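# Return the grip85 gripper to the empty stand slot

## Task

Carry the adaptive gripper (tool 'grip85') to the empty slot of the tool stand and seat it completely there, since a partly seated tool fails the job. Then unlock it, pull the tool changer far away from the tool and leave the arm clear. While grip85 is locked on, it counts as part of the arm, and nothing may be knocked or dropped off the table.

## Robot and tools

ROBOT. One arm ends in a tool changer with a flat face. Tools: grip50 and grip85 (both two-finger grippers). tool_id tells which is mounted (grip50, grip85 or none). end_effector_position is always the centre of the changer face, tool or not. The face's z axis points out, away from the arm. grip85's grip point sits 173 mm out along face z when closed, 13 mm less when open. Both grippers close along face x. Cameras: cam_high, cam_low, cam_wrist, each 504x504.

FRAMES. The scene frame has its origin on the table top under the arm base, +z up, +y to the left when looking along +x. Results give the face pose in this frame (metres, quaternion wxyz) plus velocities. Commands, however, are expressed in the face's own axes.

execute_actions: {"actions": [...], "pictures": bool}. The list holds at most one item. An empty list just reports the state. {"rows": [[13 numbers]], "steps": n} runs up to 15 control steps of 1/30 s, one row per step, the last row repeating. {"steps": n} with no rows waits up to 300 steps counted from the previous result.

ROW (13 numbers, each -1 to 1, for the single arm): dx, dy, dz, rx, ry, rz, tool/lock, grip50_position, grip50_force_limit, grip50_speed, grip85_position, grip85_force_limit, grip85_speed. The first six are an offset, not a pose. It is measured from the face pose in the most recent result that showed it, along the face's axes. Before any such result, and for later calls within the same reply, it is measured from where the robot stands when the action begins. Every row counts from that same base, not from the row before. Scale: 1.0 = 0.6 m for dx, dy, dz and 180 degrees for the rotation vector rx, ry, rz. All-zero offsets pull the arm back to the base pose; they do not mean hold. Per step the command is clipped to 100 mm and 16 degrees from the measured pose. The motion trails the command by about 0.17 s.

Lock number: positive locks onto a plate lying flat on the face, negative unlocks, 0 keeps the last command. Each takes about 1 s. Gripper position: +1 open, -1 closes until stopped. Force_limit and speed run from -1 (weak, slow) to +1. Tool commands act only while that tool is mounted and ready, meaning its readings show numbers instead of n/a.

move: {"target": row, "speed": m/s 0.002 to 0.5 (default 0.25), "stop_force": N 13 to 80 (optional)}. The target row uses the same offset rules as above. The face follows a straight path, taking 0.5 to 10 s, and stops wherever it is at 10 s. It does not steer around obstacles and may overshoot speed near full reach. stop_force ends the path once the wrist sensor feels that much extra push against the direction of travel, then backs off two steps. Use it only on slow, non-rotating approaches. Omit it when leaving a surface you are pressing on. The arm is stiff, so aiming past a firm contact can trigger a fault.

wait: {"seconds": 0 to 10}. Lets time pass with no new command.

zoom_image: {"camera": name, "region": [x0, y0, x1, y1]}. Pixels, origin at top left, at most 504x504.

finished_scene: {"scene": number}.

RESULT LINES. The state line gives pose and velocities. Wrist force and Wrist torque are read along face axes. Expect offset up to ~5.5 N and noise ~3.4 N; each axis saturates near 100 N. Flags: locked, unlocked, plate_near, in_stand, unlock_refused, grip85_object_status (0 moving, 1 blocked while opening, 2 blocked while closing, 3 reached position) and grip85_position_measured (counts). "pose unreachable" and HELD mean the clearance check changed or blocked a command. "Hand target" is where the controller is currently driving. A move adds a "move:" line with its ending and the remaining distance to target. Endings: done, contact (stop_force fired), held, off_target, moving, fault. limits=paced means clipped; limits=held means some steps were blocked.

STAND GEOMETRY. Each slot is a fork open toward the face's -y side. Stops 10 mm high keep the plate in place. The fork arms lie 40 to 70 mm either side of the slot centre along face x, reach 45 mm toward the open side, and have tops 18 mm below a hung plate's face. Slots are 180 mm apart. The changer is 63 mm wide. Its contact block sticks out 46 mm on the face -y side, and its lock motor 58 mm on the +y side.

SEQUENCE. 1) Find the empty slot in the images, zooming if needed; it is 180 mm from an occupied one. 2) With grip85 locked, stand at least 110 mm out from the fork on its open (-y) side, with the plate about 20 mm (10 to 30 mm) above its seated height. Orient the face so its -y axis points toward the open side. 3) Slide in along face +y until the plate is over the slot. 4) Lower slowly, ideally with a small stop_force, until the plate rests and in_stand reads 1. 5) Hold still, send lock -1 and wait for unlocked to read 1. Away from the stand, unlocking is refused. 6) Back the face straight off the plate along face -z, without stop_force, and then move well clear before finishing.

AVOID. An outside force of 150 N, or joint torque at its limit (wrist joints 49.6 N m), causes a 10 s fault stop. Avoid fast contacts, pressing hard, dropping the tool, knocking anything off the table, and long loaded holds that heat the motors (warning from 70 °C, stop at 85 °C).

Each tool is called in YAML: its name, and indented under it one key for each argument.

## Session

I'll start by looking at the current state of the scene.

execute_actions:
  actions: []

Scene clock: 0.00 s of 6000.00 s.
end_effector_position=(+0.8680, -0.3604, +0.3937) locked=0 unlocked=1 plate_near=0 in_stand=0 unlock_refused=0 tool_id=none grip50_position_measured=n/a grip50_object_status=n/a grip85_position_measured=n/a grip85_object_status=n/a end_effector_quat_wxyz=(+0.192, +0.669, -0.481, -0.532) end_effector_velocity=(-0.001, -0.000, -0.001) end_effector_angular_velocity=(+0.002, +0.002, +0.000)
Joint positions: [-0.486 -0.661  0.669 -0.387 -1.809  2.446]
Joint velocities: [-0.    -0.     0.003  0.    -0.001 -0.001]
Motor temperatures (°C, as the motors report them): [20 21 19 30 26 27]
Wrist force (N, on the end effector, along its own x y z axes, offset not removed): no reading
Wrist torque (N m, same axes, about the end effector's origin, offset not removed): no reading
Hand target: +0.868, -0.360, +0.394; +0.192, +0.669, -0.481, -0.532

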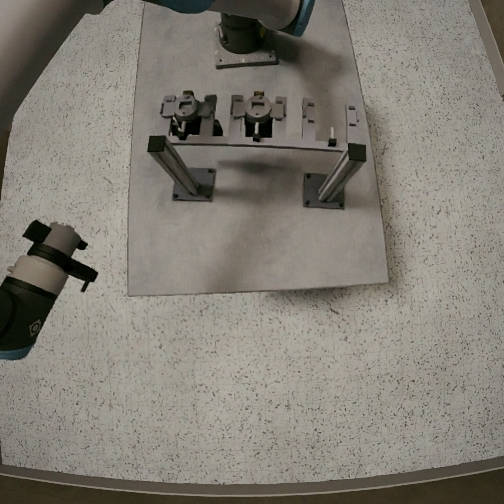

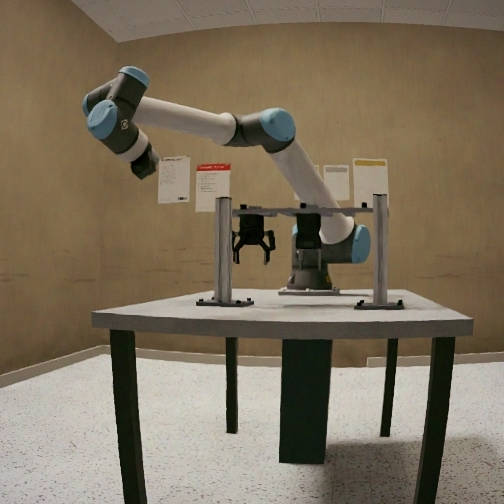

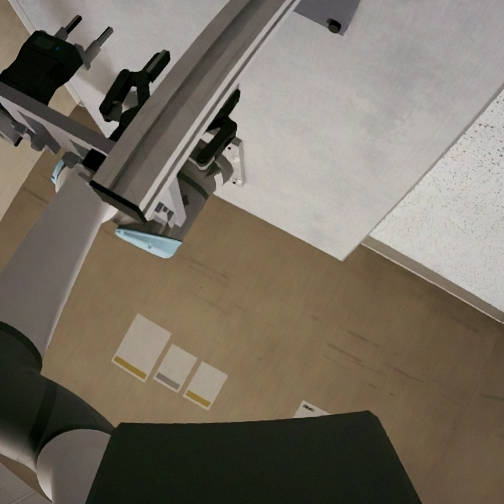

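zoom_image:
  camera: "cam_high"
  region: [130, 0, 390, 260]

zoom_image:
  camera: "cam_low"
  region: [180, 170, 420, 320]

Region (130, 0, 390, 260) of cam_high's 504x504 image, scaled by 1.938, with more detail than that image has.

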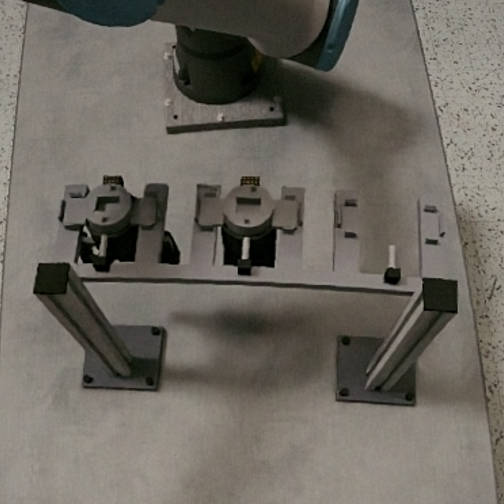

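Region (180, 170, 420, 320) of cam_low's 504x504 image, scaled by 2.100, with more detail than that image has; it fills the top 315 rows of this view, and the rest is white.

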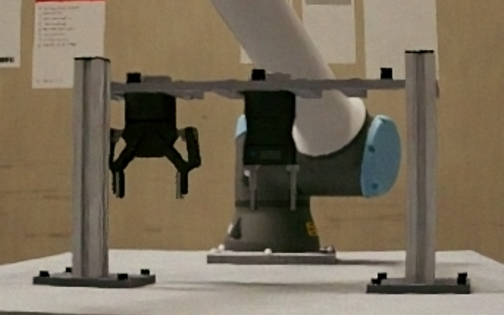

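move:
  target: [-0.4853, 0.2915, 0.6122, -0.2220, 0.4727, -0.7509, 0, 0, 0, 0, 0, 0, 0]
  speed: 0.4

Scene clock: 79.67 s of 6000.00 s.
end_effector_position=(+0.4701, -0.0999, +0.5482) locked=0 unlocked=1 plate_near=0 in_stand=0 unlock_refused=0 tool_id=none grip50_position_measured=n/a grip50_object_status=n/a grip85_position_measured=n/a grip85_object_status=n/a end_effector_quat_wxyz=(+0.001, +0.707, +0.707, -0.001) end_effector_velocity=(-0.001, +0.001, +0.001) end_effector_angular_velocity=(+0.007, -0.003, +0.008)
Joint positions: [-0.533 -1.979  2.027 -1.62  -1.573 -0.579]
Joint velocities: [-0.003 -0.003 -0.     0.004  0.007 -0.011]
Motor temperatures (°C, as the motors report them): [20 21 20 30 26 27]
Wrist force (N, on the end effector, along its own x y z axes, offset not removed): [2.5 0.2 0.7]
Wrist torque (N m, same axes, about the end effector's origin, offset not removed): [0.43 -0.59 0.12]
Hand target: +0.470, -0.100, +0.548; +0.000, +0.707, +0.707, -0.001
Off the commanded pose: 0.002 m, 0 deg.
After step 90, 72.50 s passed at rest.
move: done

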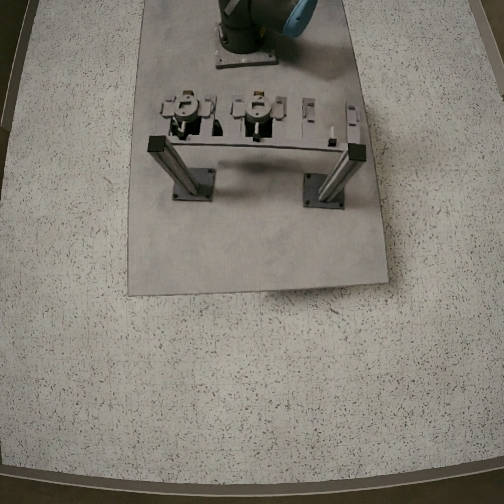

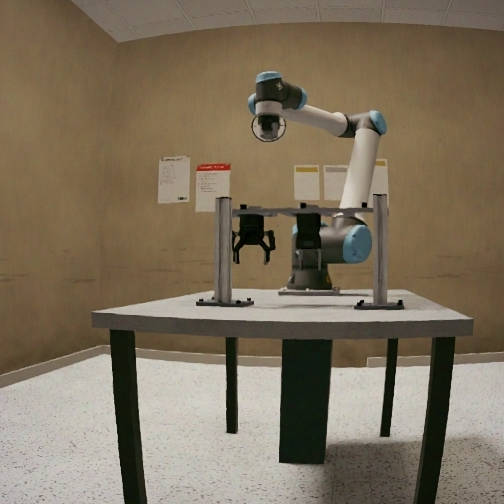

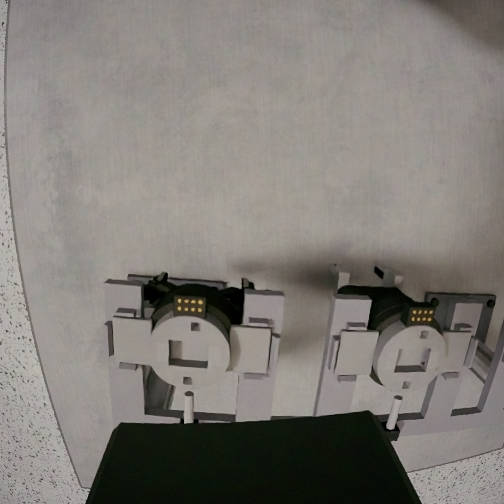

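zoom_image:
  camera: "cam_wrist"
  region: [90, 250, 300, 460]

zoom_image:
  camera: "cam_low"
  region: [220, 60, 340, 180]

Region (90, 250, 300, 460) of cam_wrist's 504x504 image, scaled by 2.400, with more detail than that image has.

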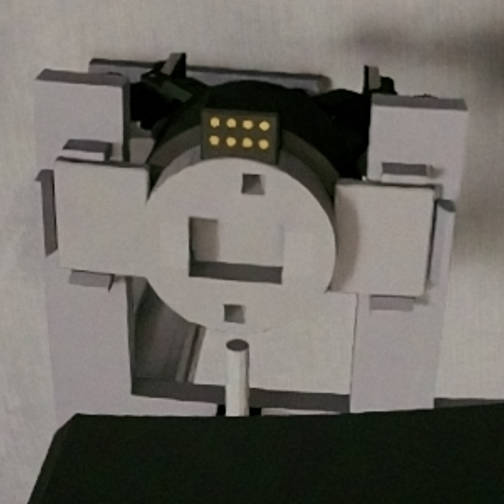

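Region (220, 60, 340, 180) of cam_low's 504x504 image, scaled by 4.200, with more detail than that image has.

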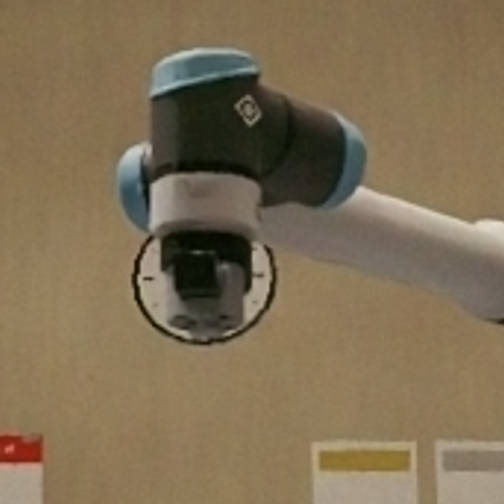

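zoom_image:
  camera: "cam_wrist"
  region: [294, 250, 504, 460]

zoom_image:
  camera: "cam_high"
  region: [140, 70, 380, 170]

Region (294, 250, 504, 460) of cam_wrist's 504x504 image, scaled by 2.400, with more detail than that image has.

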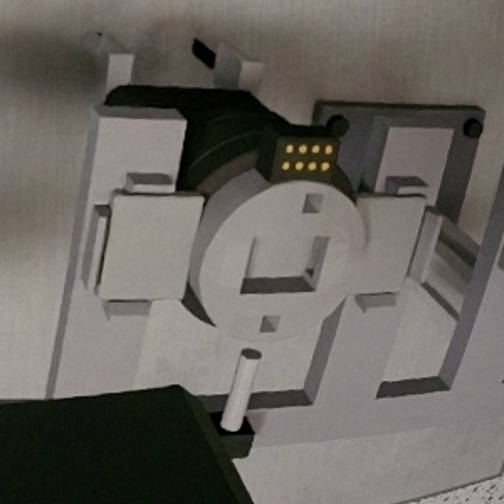

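Region (140, 70, 380, 170) of cam_high's 504x504 image, scaled by 2.100, with more detail than that image has; it fills the top 210 rows of this view, and the rest is white.

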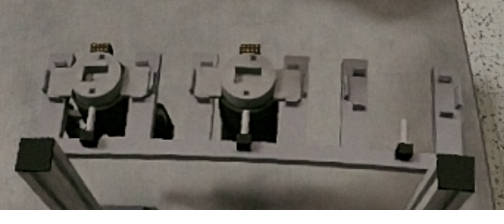

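move:
  target: [-0.0818, 0.1498, 0.2470, 0, 0, 0.0333, 0, 0, 0, 0, 0, 0, 0]
  speed: 0.25

Scene clock: 168.43 s of 6000.00 s.
end_effector_position=(+0.5597, -0.1495, +0.4003) locked=0 unlocked=1 plate_near=0 in_stand=0 unlock_refused=0 tool_id=none grip50_position_measured=n/a grip50_object_status=n/a grip85_position_measured=n/a grip85_object_status=n/a end_effector_quat_wxyz=(+0.001, +0.743, +0.669, -0.001) end_effector_velocity=(+0.002, -0.001, -0.000) end_effector_angular_velocity=(-0.001, -0.002, -0.001)
Joint positions: [-0.519 -1.728  2.12  -1.963 -1.573 -0.461]
Joint velocities: [-0.     0.003 -0.001 -0.003  0.     0.001]
Motor temperatures (°C, as the motors report them): [20 21 20 30 26 27]
Wrist force (N, on the end effector, along its own x y z axes, offset not removed): [-0.8 0.3 5.2]
Wrist torque (N m, same axes, about the end effector's origin, offset not removed): [0.25 -0.37 0.05]
Hand target: +0.560, -0.150, +0.400; +0.001, +0.743, +0.669, -0.001
Off the commanded pose: 0.000 m, 0 deg.
After step 90, 84.47 s passed at rest.
move: done

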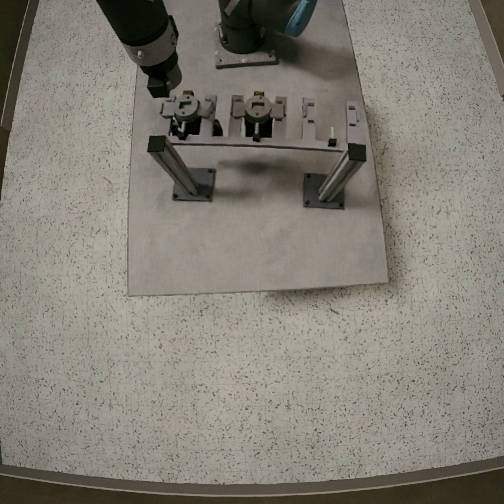

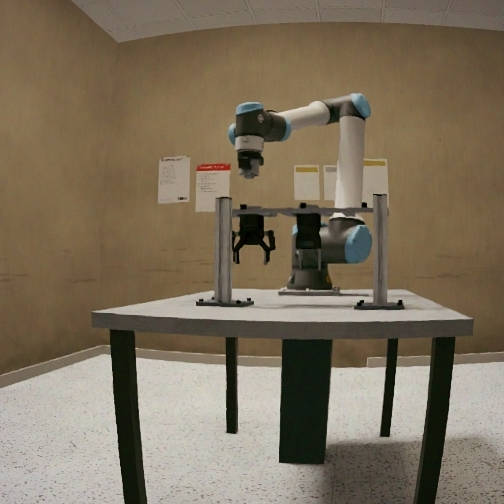

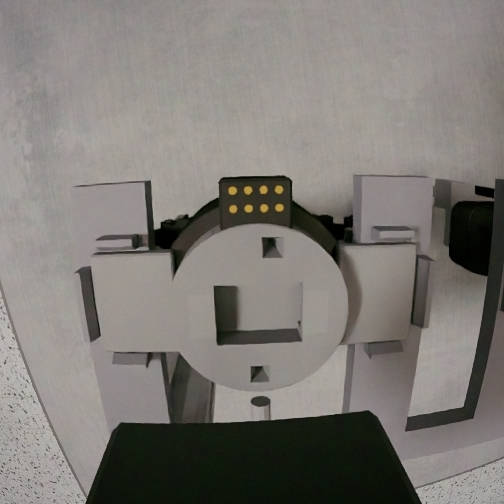

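zoom_image:
  camera: "cam_wrist"
  region: [60, 160, 260, 360]

zoom_image:
  camera: "cam_wrist"
  region: [250, 160, 450, 360]

zoom_image:
  camera: "cam_wrist"
  region: [70, 330, 430, 504]

zoom_image:
  camera: "cam_low"
  region: [200, 130, 300, 230]

zoom_image:
  camera: "cam_high"
  region: [90, 0, 240, 150]

Region (60, 160, 260, 360) of cam_wrist's 504x504 image, scaled by 2.520, with more detail than that image has.

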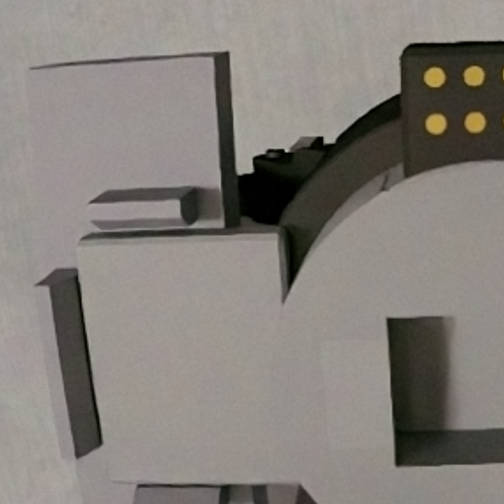

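Region (250, 160, 450, 360) of cam_wrist's 504x504 image, scaled by 2.520, with more detail than that image has.

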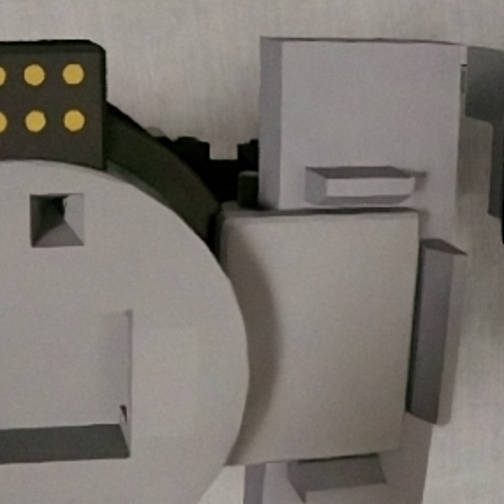

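Region (70, 330, 430, 504) of cam_wrist's 504x504 image, scaled by 1.400, with more detail than that image has; it fills the top 244 rows of this view, and the rest is white.

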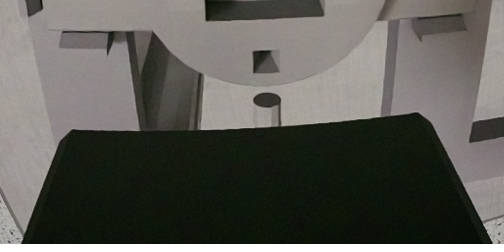

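Region (200, 130, 300, 230) of cam_low's 504x504 image, scaled by 5.040, with more detail than that image has.

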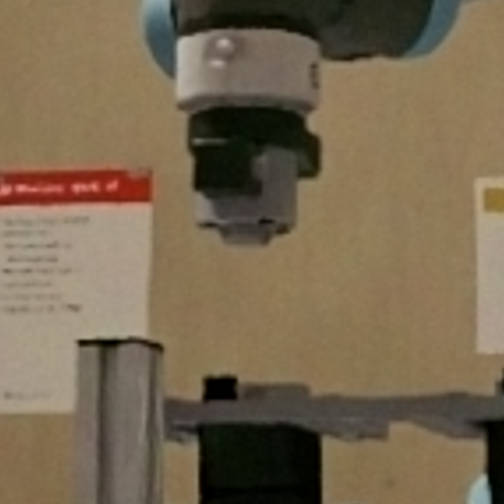

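Region (90, 0, 240, 150) of cam_high's 504x504 image, scaled by 3.360, with more detail than that image has.

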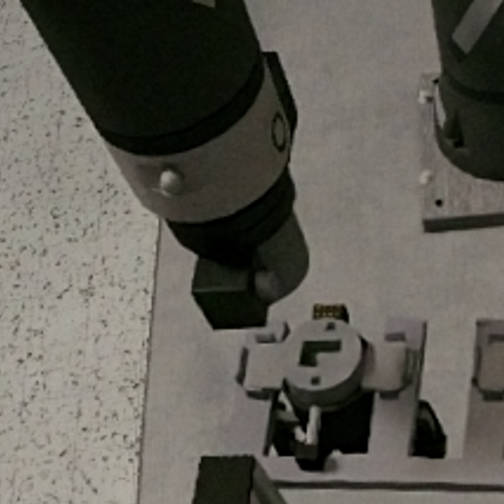

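move:
  target: [0.01217, -0.025, 0.1083, 0, 0, 0, 0, 0, 0, 0, 0, 0, 0]
  speed: 0.15

Scene clock: 289.37 s of 6000.00 s.
end_effector_position=(+0.5456, -0.1409, +0.3355) locked=0 unlocked=1 plate_near=0 in_stand=0 unlock_refused=0 tool_id=none grip50_position_measured=n/a grip50_object_status=n/a grip85_position_measured=n/a grip85_object_status=n/a end_effector_quat_wxyz=(+0.001, +0.743, +0.669, -0.001) end_effector_velocity=(-0.000, +0.000, -0.002) end_effector_angular_velocity=(+0.000, -0.000, +0.001)
Joint positions: [-0.52  -1.7    2.223 -2.095 -1.573 -0.461]
Joint velocities: [-0.     0.001  0.003 -0.005  0.    -0.001]
Motor temperatures (°C, as the motors report them): [20 21 20 30 26 27]
Wrist force (N, on the end effector, along its own x y z axes, offset not removed): [0.5 -0.5 1.8]
Wrist torque (N m, same axes, about the end effector's origin, offset not removed): [0.31 -0.47 0.14]
Hand target: +0.546, -0.141, +0.335; +0.001, +0.743, +0.669, -0.001
Off the commanded pose: 0.000 m, 0 deg.
After step 90, 117.00 s passed at rest.
move: done

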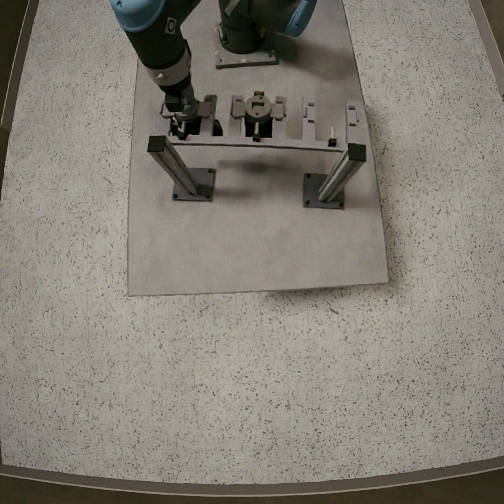

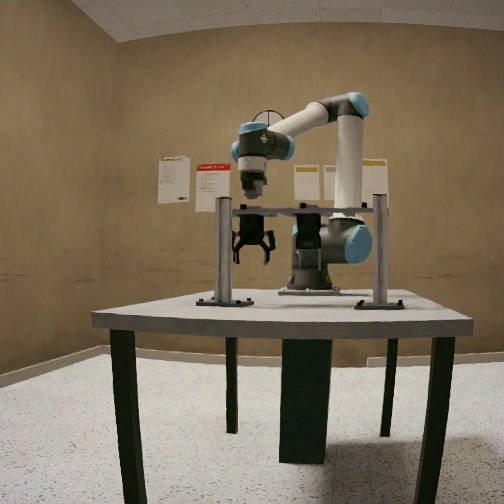

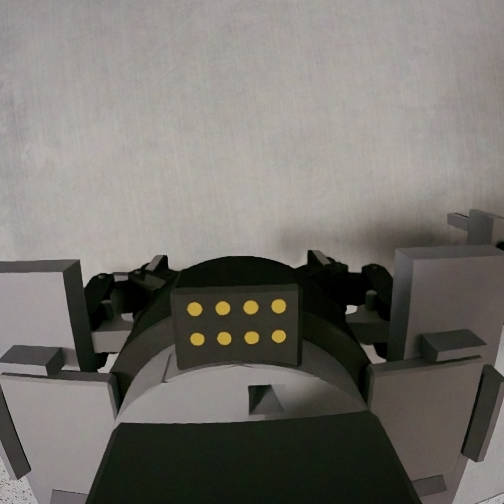

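zoom_image:
  camera: "cam_wrist"
  region: [100, 240, 400, 450]

zoom_image:
  camera: "cam_wrist"
  region: [160, 270, 320, 430]

zoom_image:
  camera: "cam_low"
  region: [215, 150, 295, 230]

Region (100, 240, 400, 450) of cam_wrist's 504x504 image, scaled by 1.680, with more detail than that image has; it fills the top 353 rows of this view, and the rest is white.

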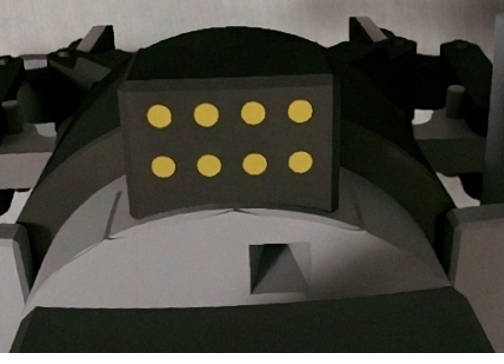

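Region (160, 270, 320, 430) of cam_wrist's 504x504 image, scaled by 3.150, with more detail than that image has.

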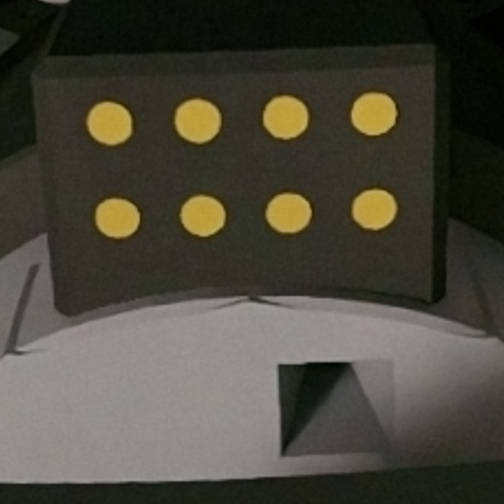

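Region (215, 150, 295, 230) of cam_low's 504x504 image, scaled by 6.300, with more detail than that image has.

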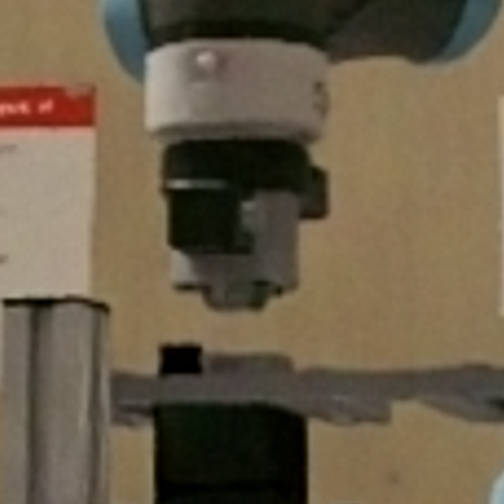

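move:
  target: [-0.0004, 0.0015, 0.0375, 0, 0, 0, 0, 0, 0, 0, 0, 0, 0]
  speed: 0.08

Scene clock: 351.37 s of 6000.00 s.
end_effector_position=(+0.5465, -0.1413, +0.3132) locked=0 unlocked=1 plate_near=0 in_stand=0 unlock_refused=0 tool_id=none grip50_position_measured=n/a grip50_object_status=n/a grip85_position_measured=n/a grip85_object_status=n/a end_effector_quat_wxyz=(+0.001, +0.743, +0.669, -0.001) end_effector_velocity=(+0.000, +0.000, -0.002) end_effector_angular_velocity=(+0.000, -0.000, +0.001)
Joint positions: [-0.519 -1.675  2.247 -2.144 -1.573 -0.461]
Joint velocities: [ 0.001  0.002  0.002 -0.003  0.    -0.   ]
Motor temperatures (°C, as the motors report them): [20 21 20 30 26 27]
Wrist force (N, on the end effector, along its own x y z axes, offset not removed): [3.2 0.4 3.3]
Wrist torque (N m, same axes, about the end effector's origin, offset not removed): [0.35 -0.66 0.10]
Hand target: +0.546, -0.141, +0.313; +0.001, +0.743, +0.669, -0.001
Off the commanded pose: 0.000 m, 0 deg.
After step 90, 58.17 s passed at rest.
move: done

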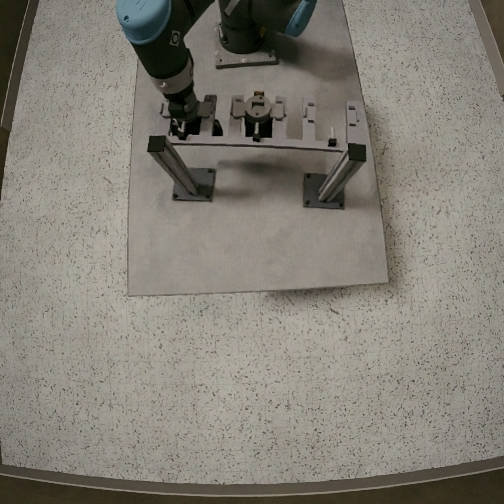

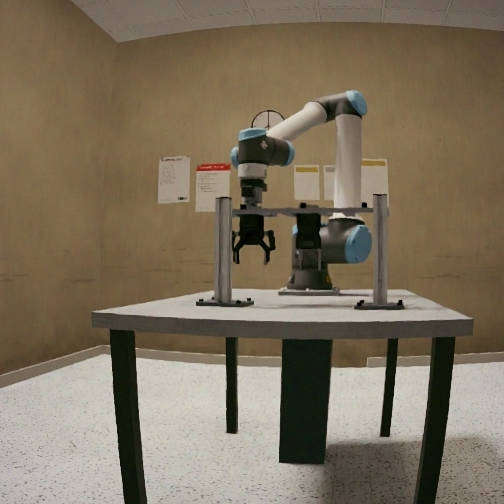

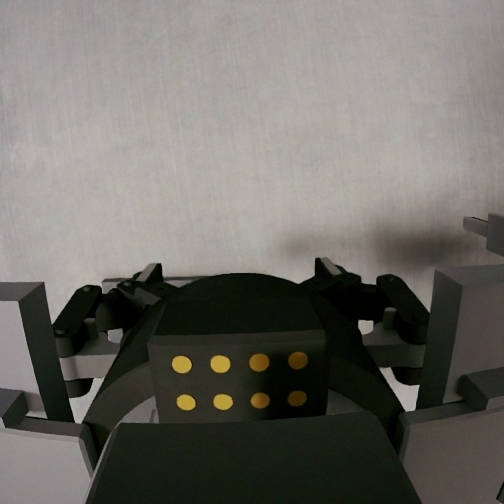

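zoom_image:
  camera: "cam_wrist"
  region: [100, 300, 250, 450]

zoom_image:
  camera: "cam_wrist"
  region: [240, 300, 390, 450]

zoom_image:
  camera: "cam_low"
  region: [225, 170, 285, 230]

Region (100, 300, 250, 450) of cam_wrist's 504x504 image, scaled by 3.360, with more detail than that image has.

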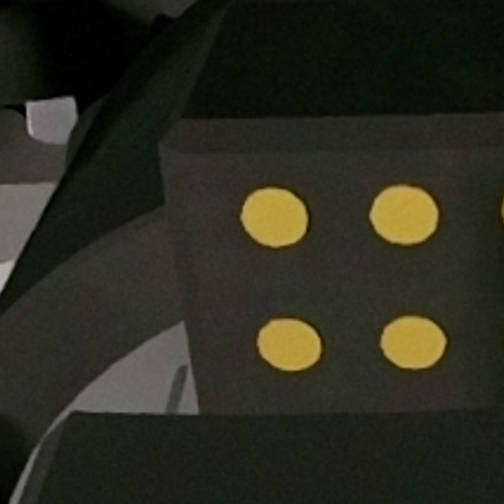

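Region (240, 300, 390, 450) of cam_wrist's 504x504 image, scaled by 3.360, with more detail than that image has.

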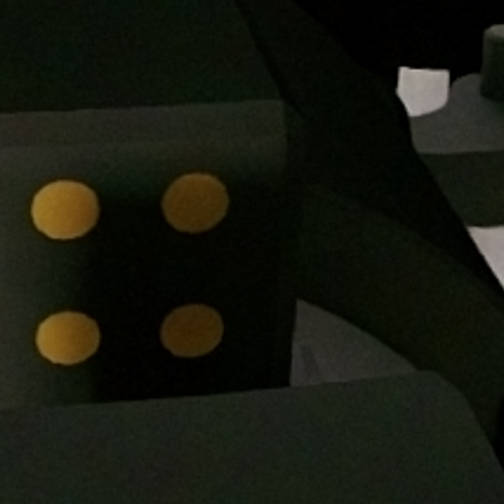

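Region (225, 170, 285, 230) of cam_low's 504x504 image, scaled by 8.400, with more detail than that image has.

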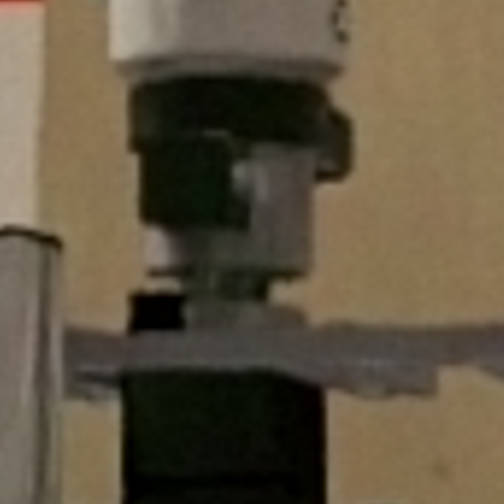

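zoom_image:
  camera: "cam_wrist"
  region: [166, 385, 216, 435]

zoom_image:
  camera: "cam_wrist"
  region: [272, 385, 322, 435]

Region (166, 385, 216, 435) of cam_wrist's 504x504 image, scaled by 10.080, with more detail than that image has.

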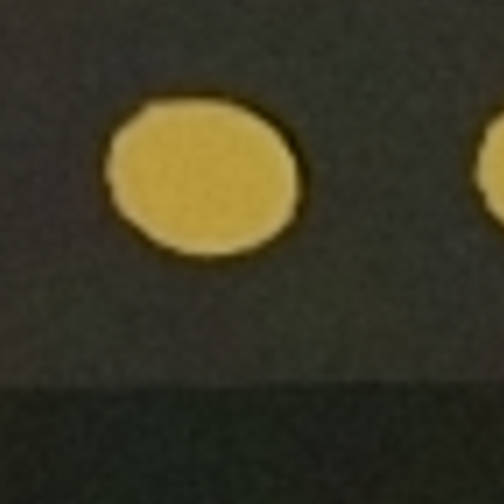

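Region (272, 385, 322, 435) of cam_wrist's 504x504 image, scaled by 10.080, with more detail than that image has.

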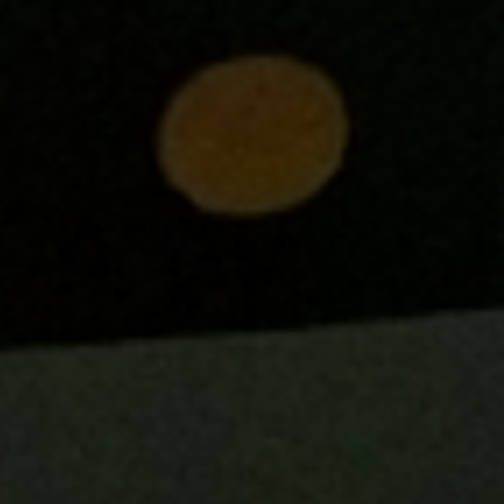

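move:
  target: [-0.00117, 0, 0.0175, 0, 0, 0.0039, 0, 0, 0, 0, 0, 0, 0]
  speed: 0.02
  stop_force: 25

Scene clock: 438.00 s of 6000.00 s.
end_effector_position=(+0.5464, -0.1420, +0.3029) locked=0 unlocked=1 plate_near=0 in_stand=1 unlock_refused=0 tool_id=none grip50_position_measured=n/a grip50_object_status=n/a grip85_position_measured=n/a grip85_object_status=n/a end_effector_quat_wxyz=(+0.001, +0.747, +0.664, -0.001) end_effector_velocity=(+0.000, -0.001, -0.001) end_effector_angular_velocity=(+0.000, -0.001, -0.003)
Joint positions: [-0.52  -1.662  2.258 -2.167 -1.573 -0.45 ]
Joint velocities: [-0.001  0.002  0.002 -0.004  0.001  0.001]
Motor temperatures (°C, as the motors report them): [20 21 20 30 26 27]
Wrist force (N, on the end effector, along its own x y z axes, offset not removed): [2.6 -0.8 4.3]
Wrist torque (N m, same axes, about the end effector's origin, offset not removed): [0.31 -0.59 0.13]
Hand target: +0.546, -0.142, +0.303; +0.001, +0.747, +0.664, -0.001
Off the commanded pose: 0.000 m, 0 deg.
After step 90, 82.83 s passed at rest.
move: done

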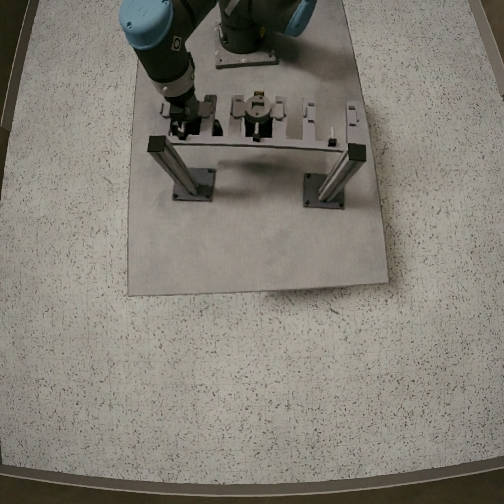

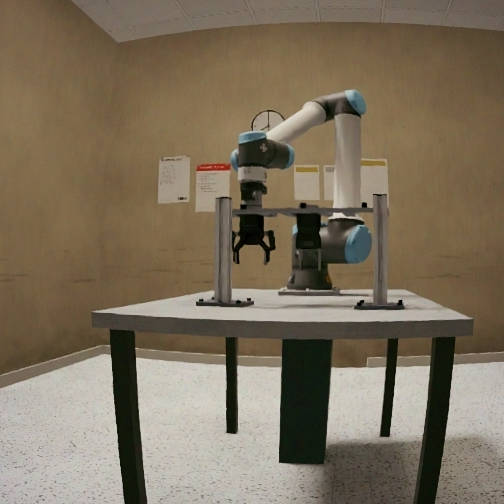

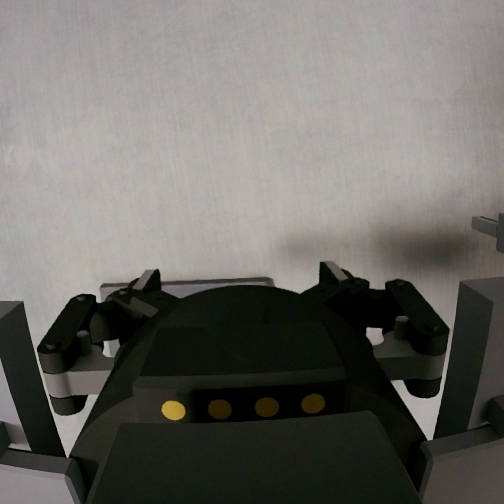

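zoom_image:
  camera: "cam_wrist"
  region: [110, 360, 250, 440]

zoom_image:
  camera: "cam_wrist"
  region: [245, 360, 385, 440]

Region (110, 360, 250, 440) of cam_wrist's 504x504 image, scaled by 3.600, with more detail than that image has; it fills the top 288 rows of this view, and the rest is white.

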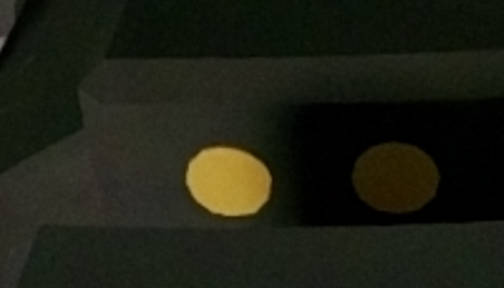

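Region (245, 360, 385, 440) of cam_wrist's 504x504 image, scaled by 3.600, with more detail than that image has; it fills the top 288 rows of this view, and the rest is white.

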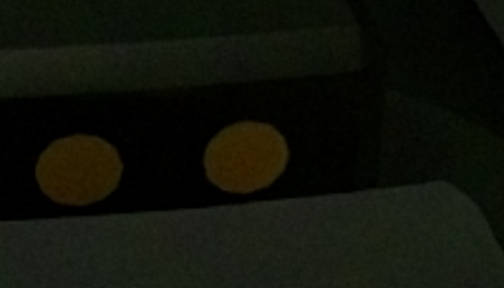

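move:
  target: [0, 0, 0.0065, 0, 0, 0, 0, 0, 0, 0, 0, 0, 0]
  speed: 0.003
  stop_force: 15

Scene clock: 457.50 s of 6000.00 s.
end_effector_position=(+0.5465, -0.1421, +0.2999) locked=0 unlocked=1 plate_near=1 in_stand=1 unlock_refused=0 tool_id=none grip50_position_measured=n/a grip50_object_status=n/a grip85_position_measured=n/a grip85_object_status=n/a end_effector_quat_wxyz=(+0.001, +0.747, +0.664, -0.001) end_effector_velocity=(-0.000, -0.000, +0.001) end_effector_angular_velocity=(-0.001, +0.001, -0.000)
Joint positions: [-0.52  -1.659  2.261 -2.174 -1.573 -0.45 ]
Joint velocities: [ 0.    -0.001 -0.001  0.002 -0.002  0.   ]
Motor temperatures (°C, as the motors report them): [20 21 20 30 26 27]
Wrist force (N, on the end effector, along its own x y z axes, offset not removed): [1.6 -2.0 -23.3]
Wrist torque (N m, same axes, about the end effector's origin, offset not removed): [0.42 0.24 0.24]
Hand target: +0.546, -0.142, +0.300; +0.001, +0.747, +0.664, -0.001
Off the commanded pose: 0.001 m, 0 deg.
After step 90, 15.20 s passed at rest.
move: contact

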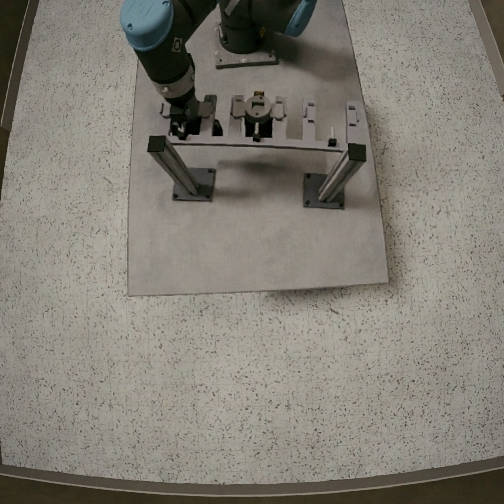

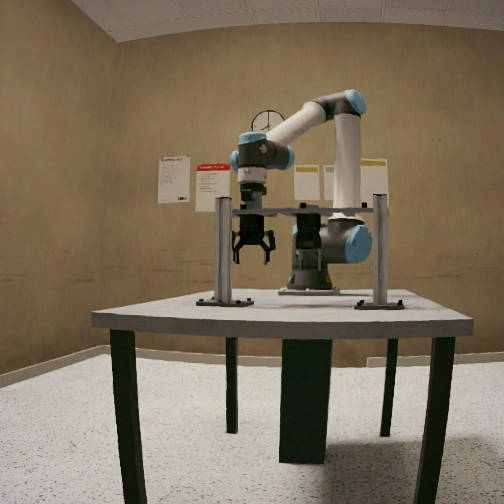

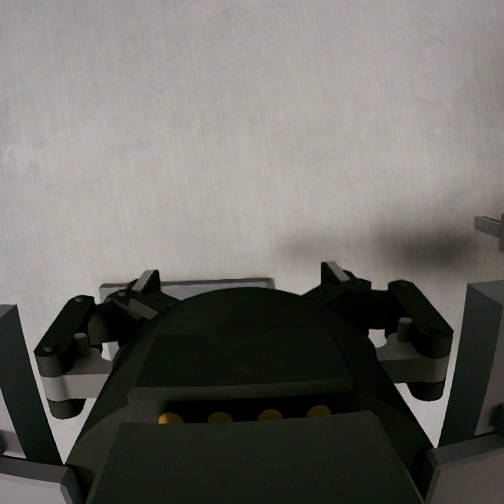

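execute_actions:
  actions:
    - {"rows": [[0, 0, -0.0003, 0, 0, 0, 1, 0, 0, 0, 1, 0, 0]], "steps": 15}
  pictures: false

execute_actions:
  actions:
    - {"steps": 24}
  pictures: false

Scene clock: 472.27 s of 6000.00 s.
end_effector_position=(+0.5465, -0.1421, +0.3001) locked=0 unlocked=0 plate_near=1 in_stand=1 unlock_refused=0 tool_id=none grip50_position_measured=n/a grip50_object_status=n/a grip85_position_measured=n/a grip85_object_status=n/a end_effector_quat_wxyz=(+0.001, +0.747, +0.664, -0.001) end_effector_velocity=(+0.000, -0.001, +0.001) end_effector_angular_velocity=(-0.002, -0.000, -0.001)
Joint positions: [-0.52  -1.659  2.261 -2.174 -1.573 -0.45 ]
Joint velocities: [-0.001 -0.    -0.001 -0.    -0.001  0.   ]
Motor temperatures (°C, as the motors report them): [20 21 20 30 26 27]
Wrist force (N, on the end effector, along its own x y z axes, offset not removed): [1.8 -1.6 -5.2]
Wrist torque (N m, same axes, about the end effector's origin, offset not removed): [0.37 -0.22 0.00]
Hand target: +0.546, -0.142, +0.300; +0.001, +0.747, +0.664, -0.001
Off the commanded pose: 0.000 m, 0 deg.
Steps of this call (steps 1 to 90: nothing new was sent; then 11.27 s passed at rest; steps 91 to 105: all 15 steps of this action). Readings (end_effector_position | what the end effector reports):
91: (+0.5464, -0.1420, +0.3001) | locked=0 unlocked=0 plate_near=1 in_stand=1 unlock_refused=0 tool_id=none grip50_position_measured=n/a grip50_object_status=n/a grip85_position_measured=n/a grip85_object_status=n/a
92: (+0.5464, -0.1420, +0.3001) | locked=0 unlocked=0 plate_near=1 in_stand=1 unlock_refused=0 tool_id=none grip50_position_measured=n/a grip50_object_status=n/a grip85_position_measured=n/a grip85_object_status=n/a
94: (+0.5464, -0.1420, +0.3001) | locked=0 unlocked=0 plate_near=1 in_stand=1 unlock_refused=0 tool_id=none grip50_position_measured=n/a grip50_object_status=n/a grip85_position_measured=n/a grip85_object_status=n/a
98: (+0.5464, -0.1420, +0.3001) | locked=0 unlocked=0 plate_near=1 in_stand=1 unlock_refused=0 tool_id=none grip50_position_measured=n/a grip50_object_status=n/a grip85_position_measured=n/a grip85_object_status=n/a
105: the state above

Scene clock: 473.07 s of 6000.00 s.
end_effector_position=(+0.5465, -0.1421, +0.3002) locked=1 unlocked=0 plate_near=1 in_stand=1 unlock_refused=0 tool_id=grip85 grip50_position_measured=n/a grip50_object_status=n/a grip85_position_measured=n/a grip85_object_status=n/a end_effector_quat_wxyz=(+0.001, +0.747, +0.664, -0.001) end_effector_velocity=(+0.000, -0.001, +0.000) end_effector_angular_velocity=(-0.001, +0.000, -0.001)
Joint positions: [-0.52  -1.659  2.261 -2.174 -1.573 -0.45 ]
Joint velocities: [-0.001  0.    -0.001 -0.    -0.001 -0.   ]
Motor temperatures (°C, as the motors report them): [20 21 20 30 26 27]
Wrist force (N, on the end effector, along its own x y z axes, offset not removed): [1.0 -3.5 -23.5]
Wrist torque (N m, same axes, about the end effector's origin, offset not removed): [0.82 1.08 -0.11]
Hand target: +0.546, -0.142, +0.300; +0.001, +0.747, +0.664, -0.001
Off the commanded pose: 0.000 m, 0 deg.
Steps of this call (steps 1 to 24: nothing new was sent). Readings (end_effector_position | what the end effector reports):
1: (+0.5465, -0.1421, +0.3001) | locked=0 unlocked=0 plate_near=1 in_stand=1 unlock_refused=0 tool_id=none grip50_position_measured=n/a grip50_object_status=n/a grip85_position_measured=n/a grip85_object_status=n/a
2: (+0.5465, -0.1421, +0.3001) | locked=0 unlocked=0 plate_near=1 in_stand=1 unlock_refused=0 tool_id=none grip50_position_measured=n/a grip50_object_status=n/a grip85_position_measured=n/a grip85_object_status=n/a
4: (+0.5465, -0.1421, +0.3001) | locked=0 unlocked=0 plate_near=1 in_stand=1 unlock_refused=0 tool_id=none grip50_position_measured=n/a grip50_object_status=n/a grip85_position_measured=n/a grip85_object_status=n/a
8: (+0.5465, -0.1421, +0.3001) | locked=0 unlocked=0 plate_near=1 in_stand=1 unlock_refused=0 tool_id=none grip50_position_measured=n/a grip50_object_status=n/a grip85_position_measured=n/a grip85_object_status=n/a
24: the state above


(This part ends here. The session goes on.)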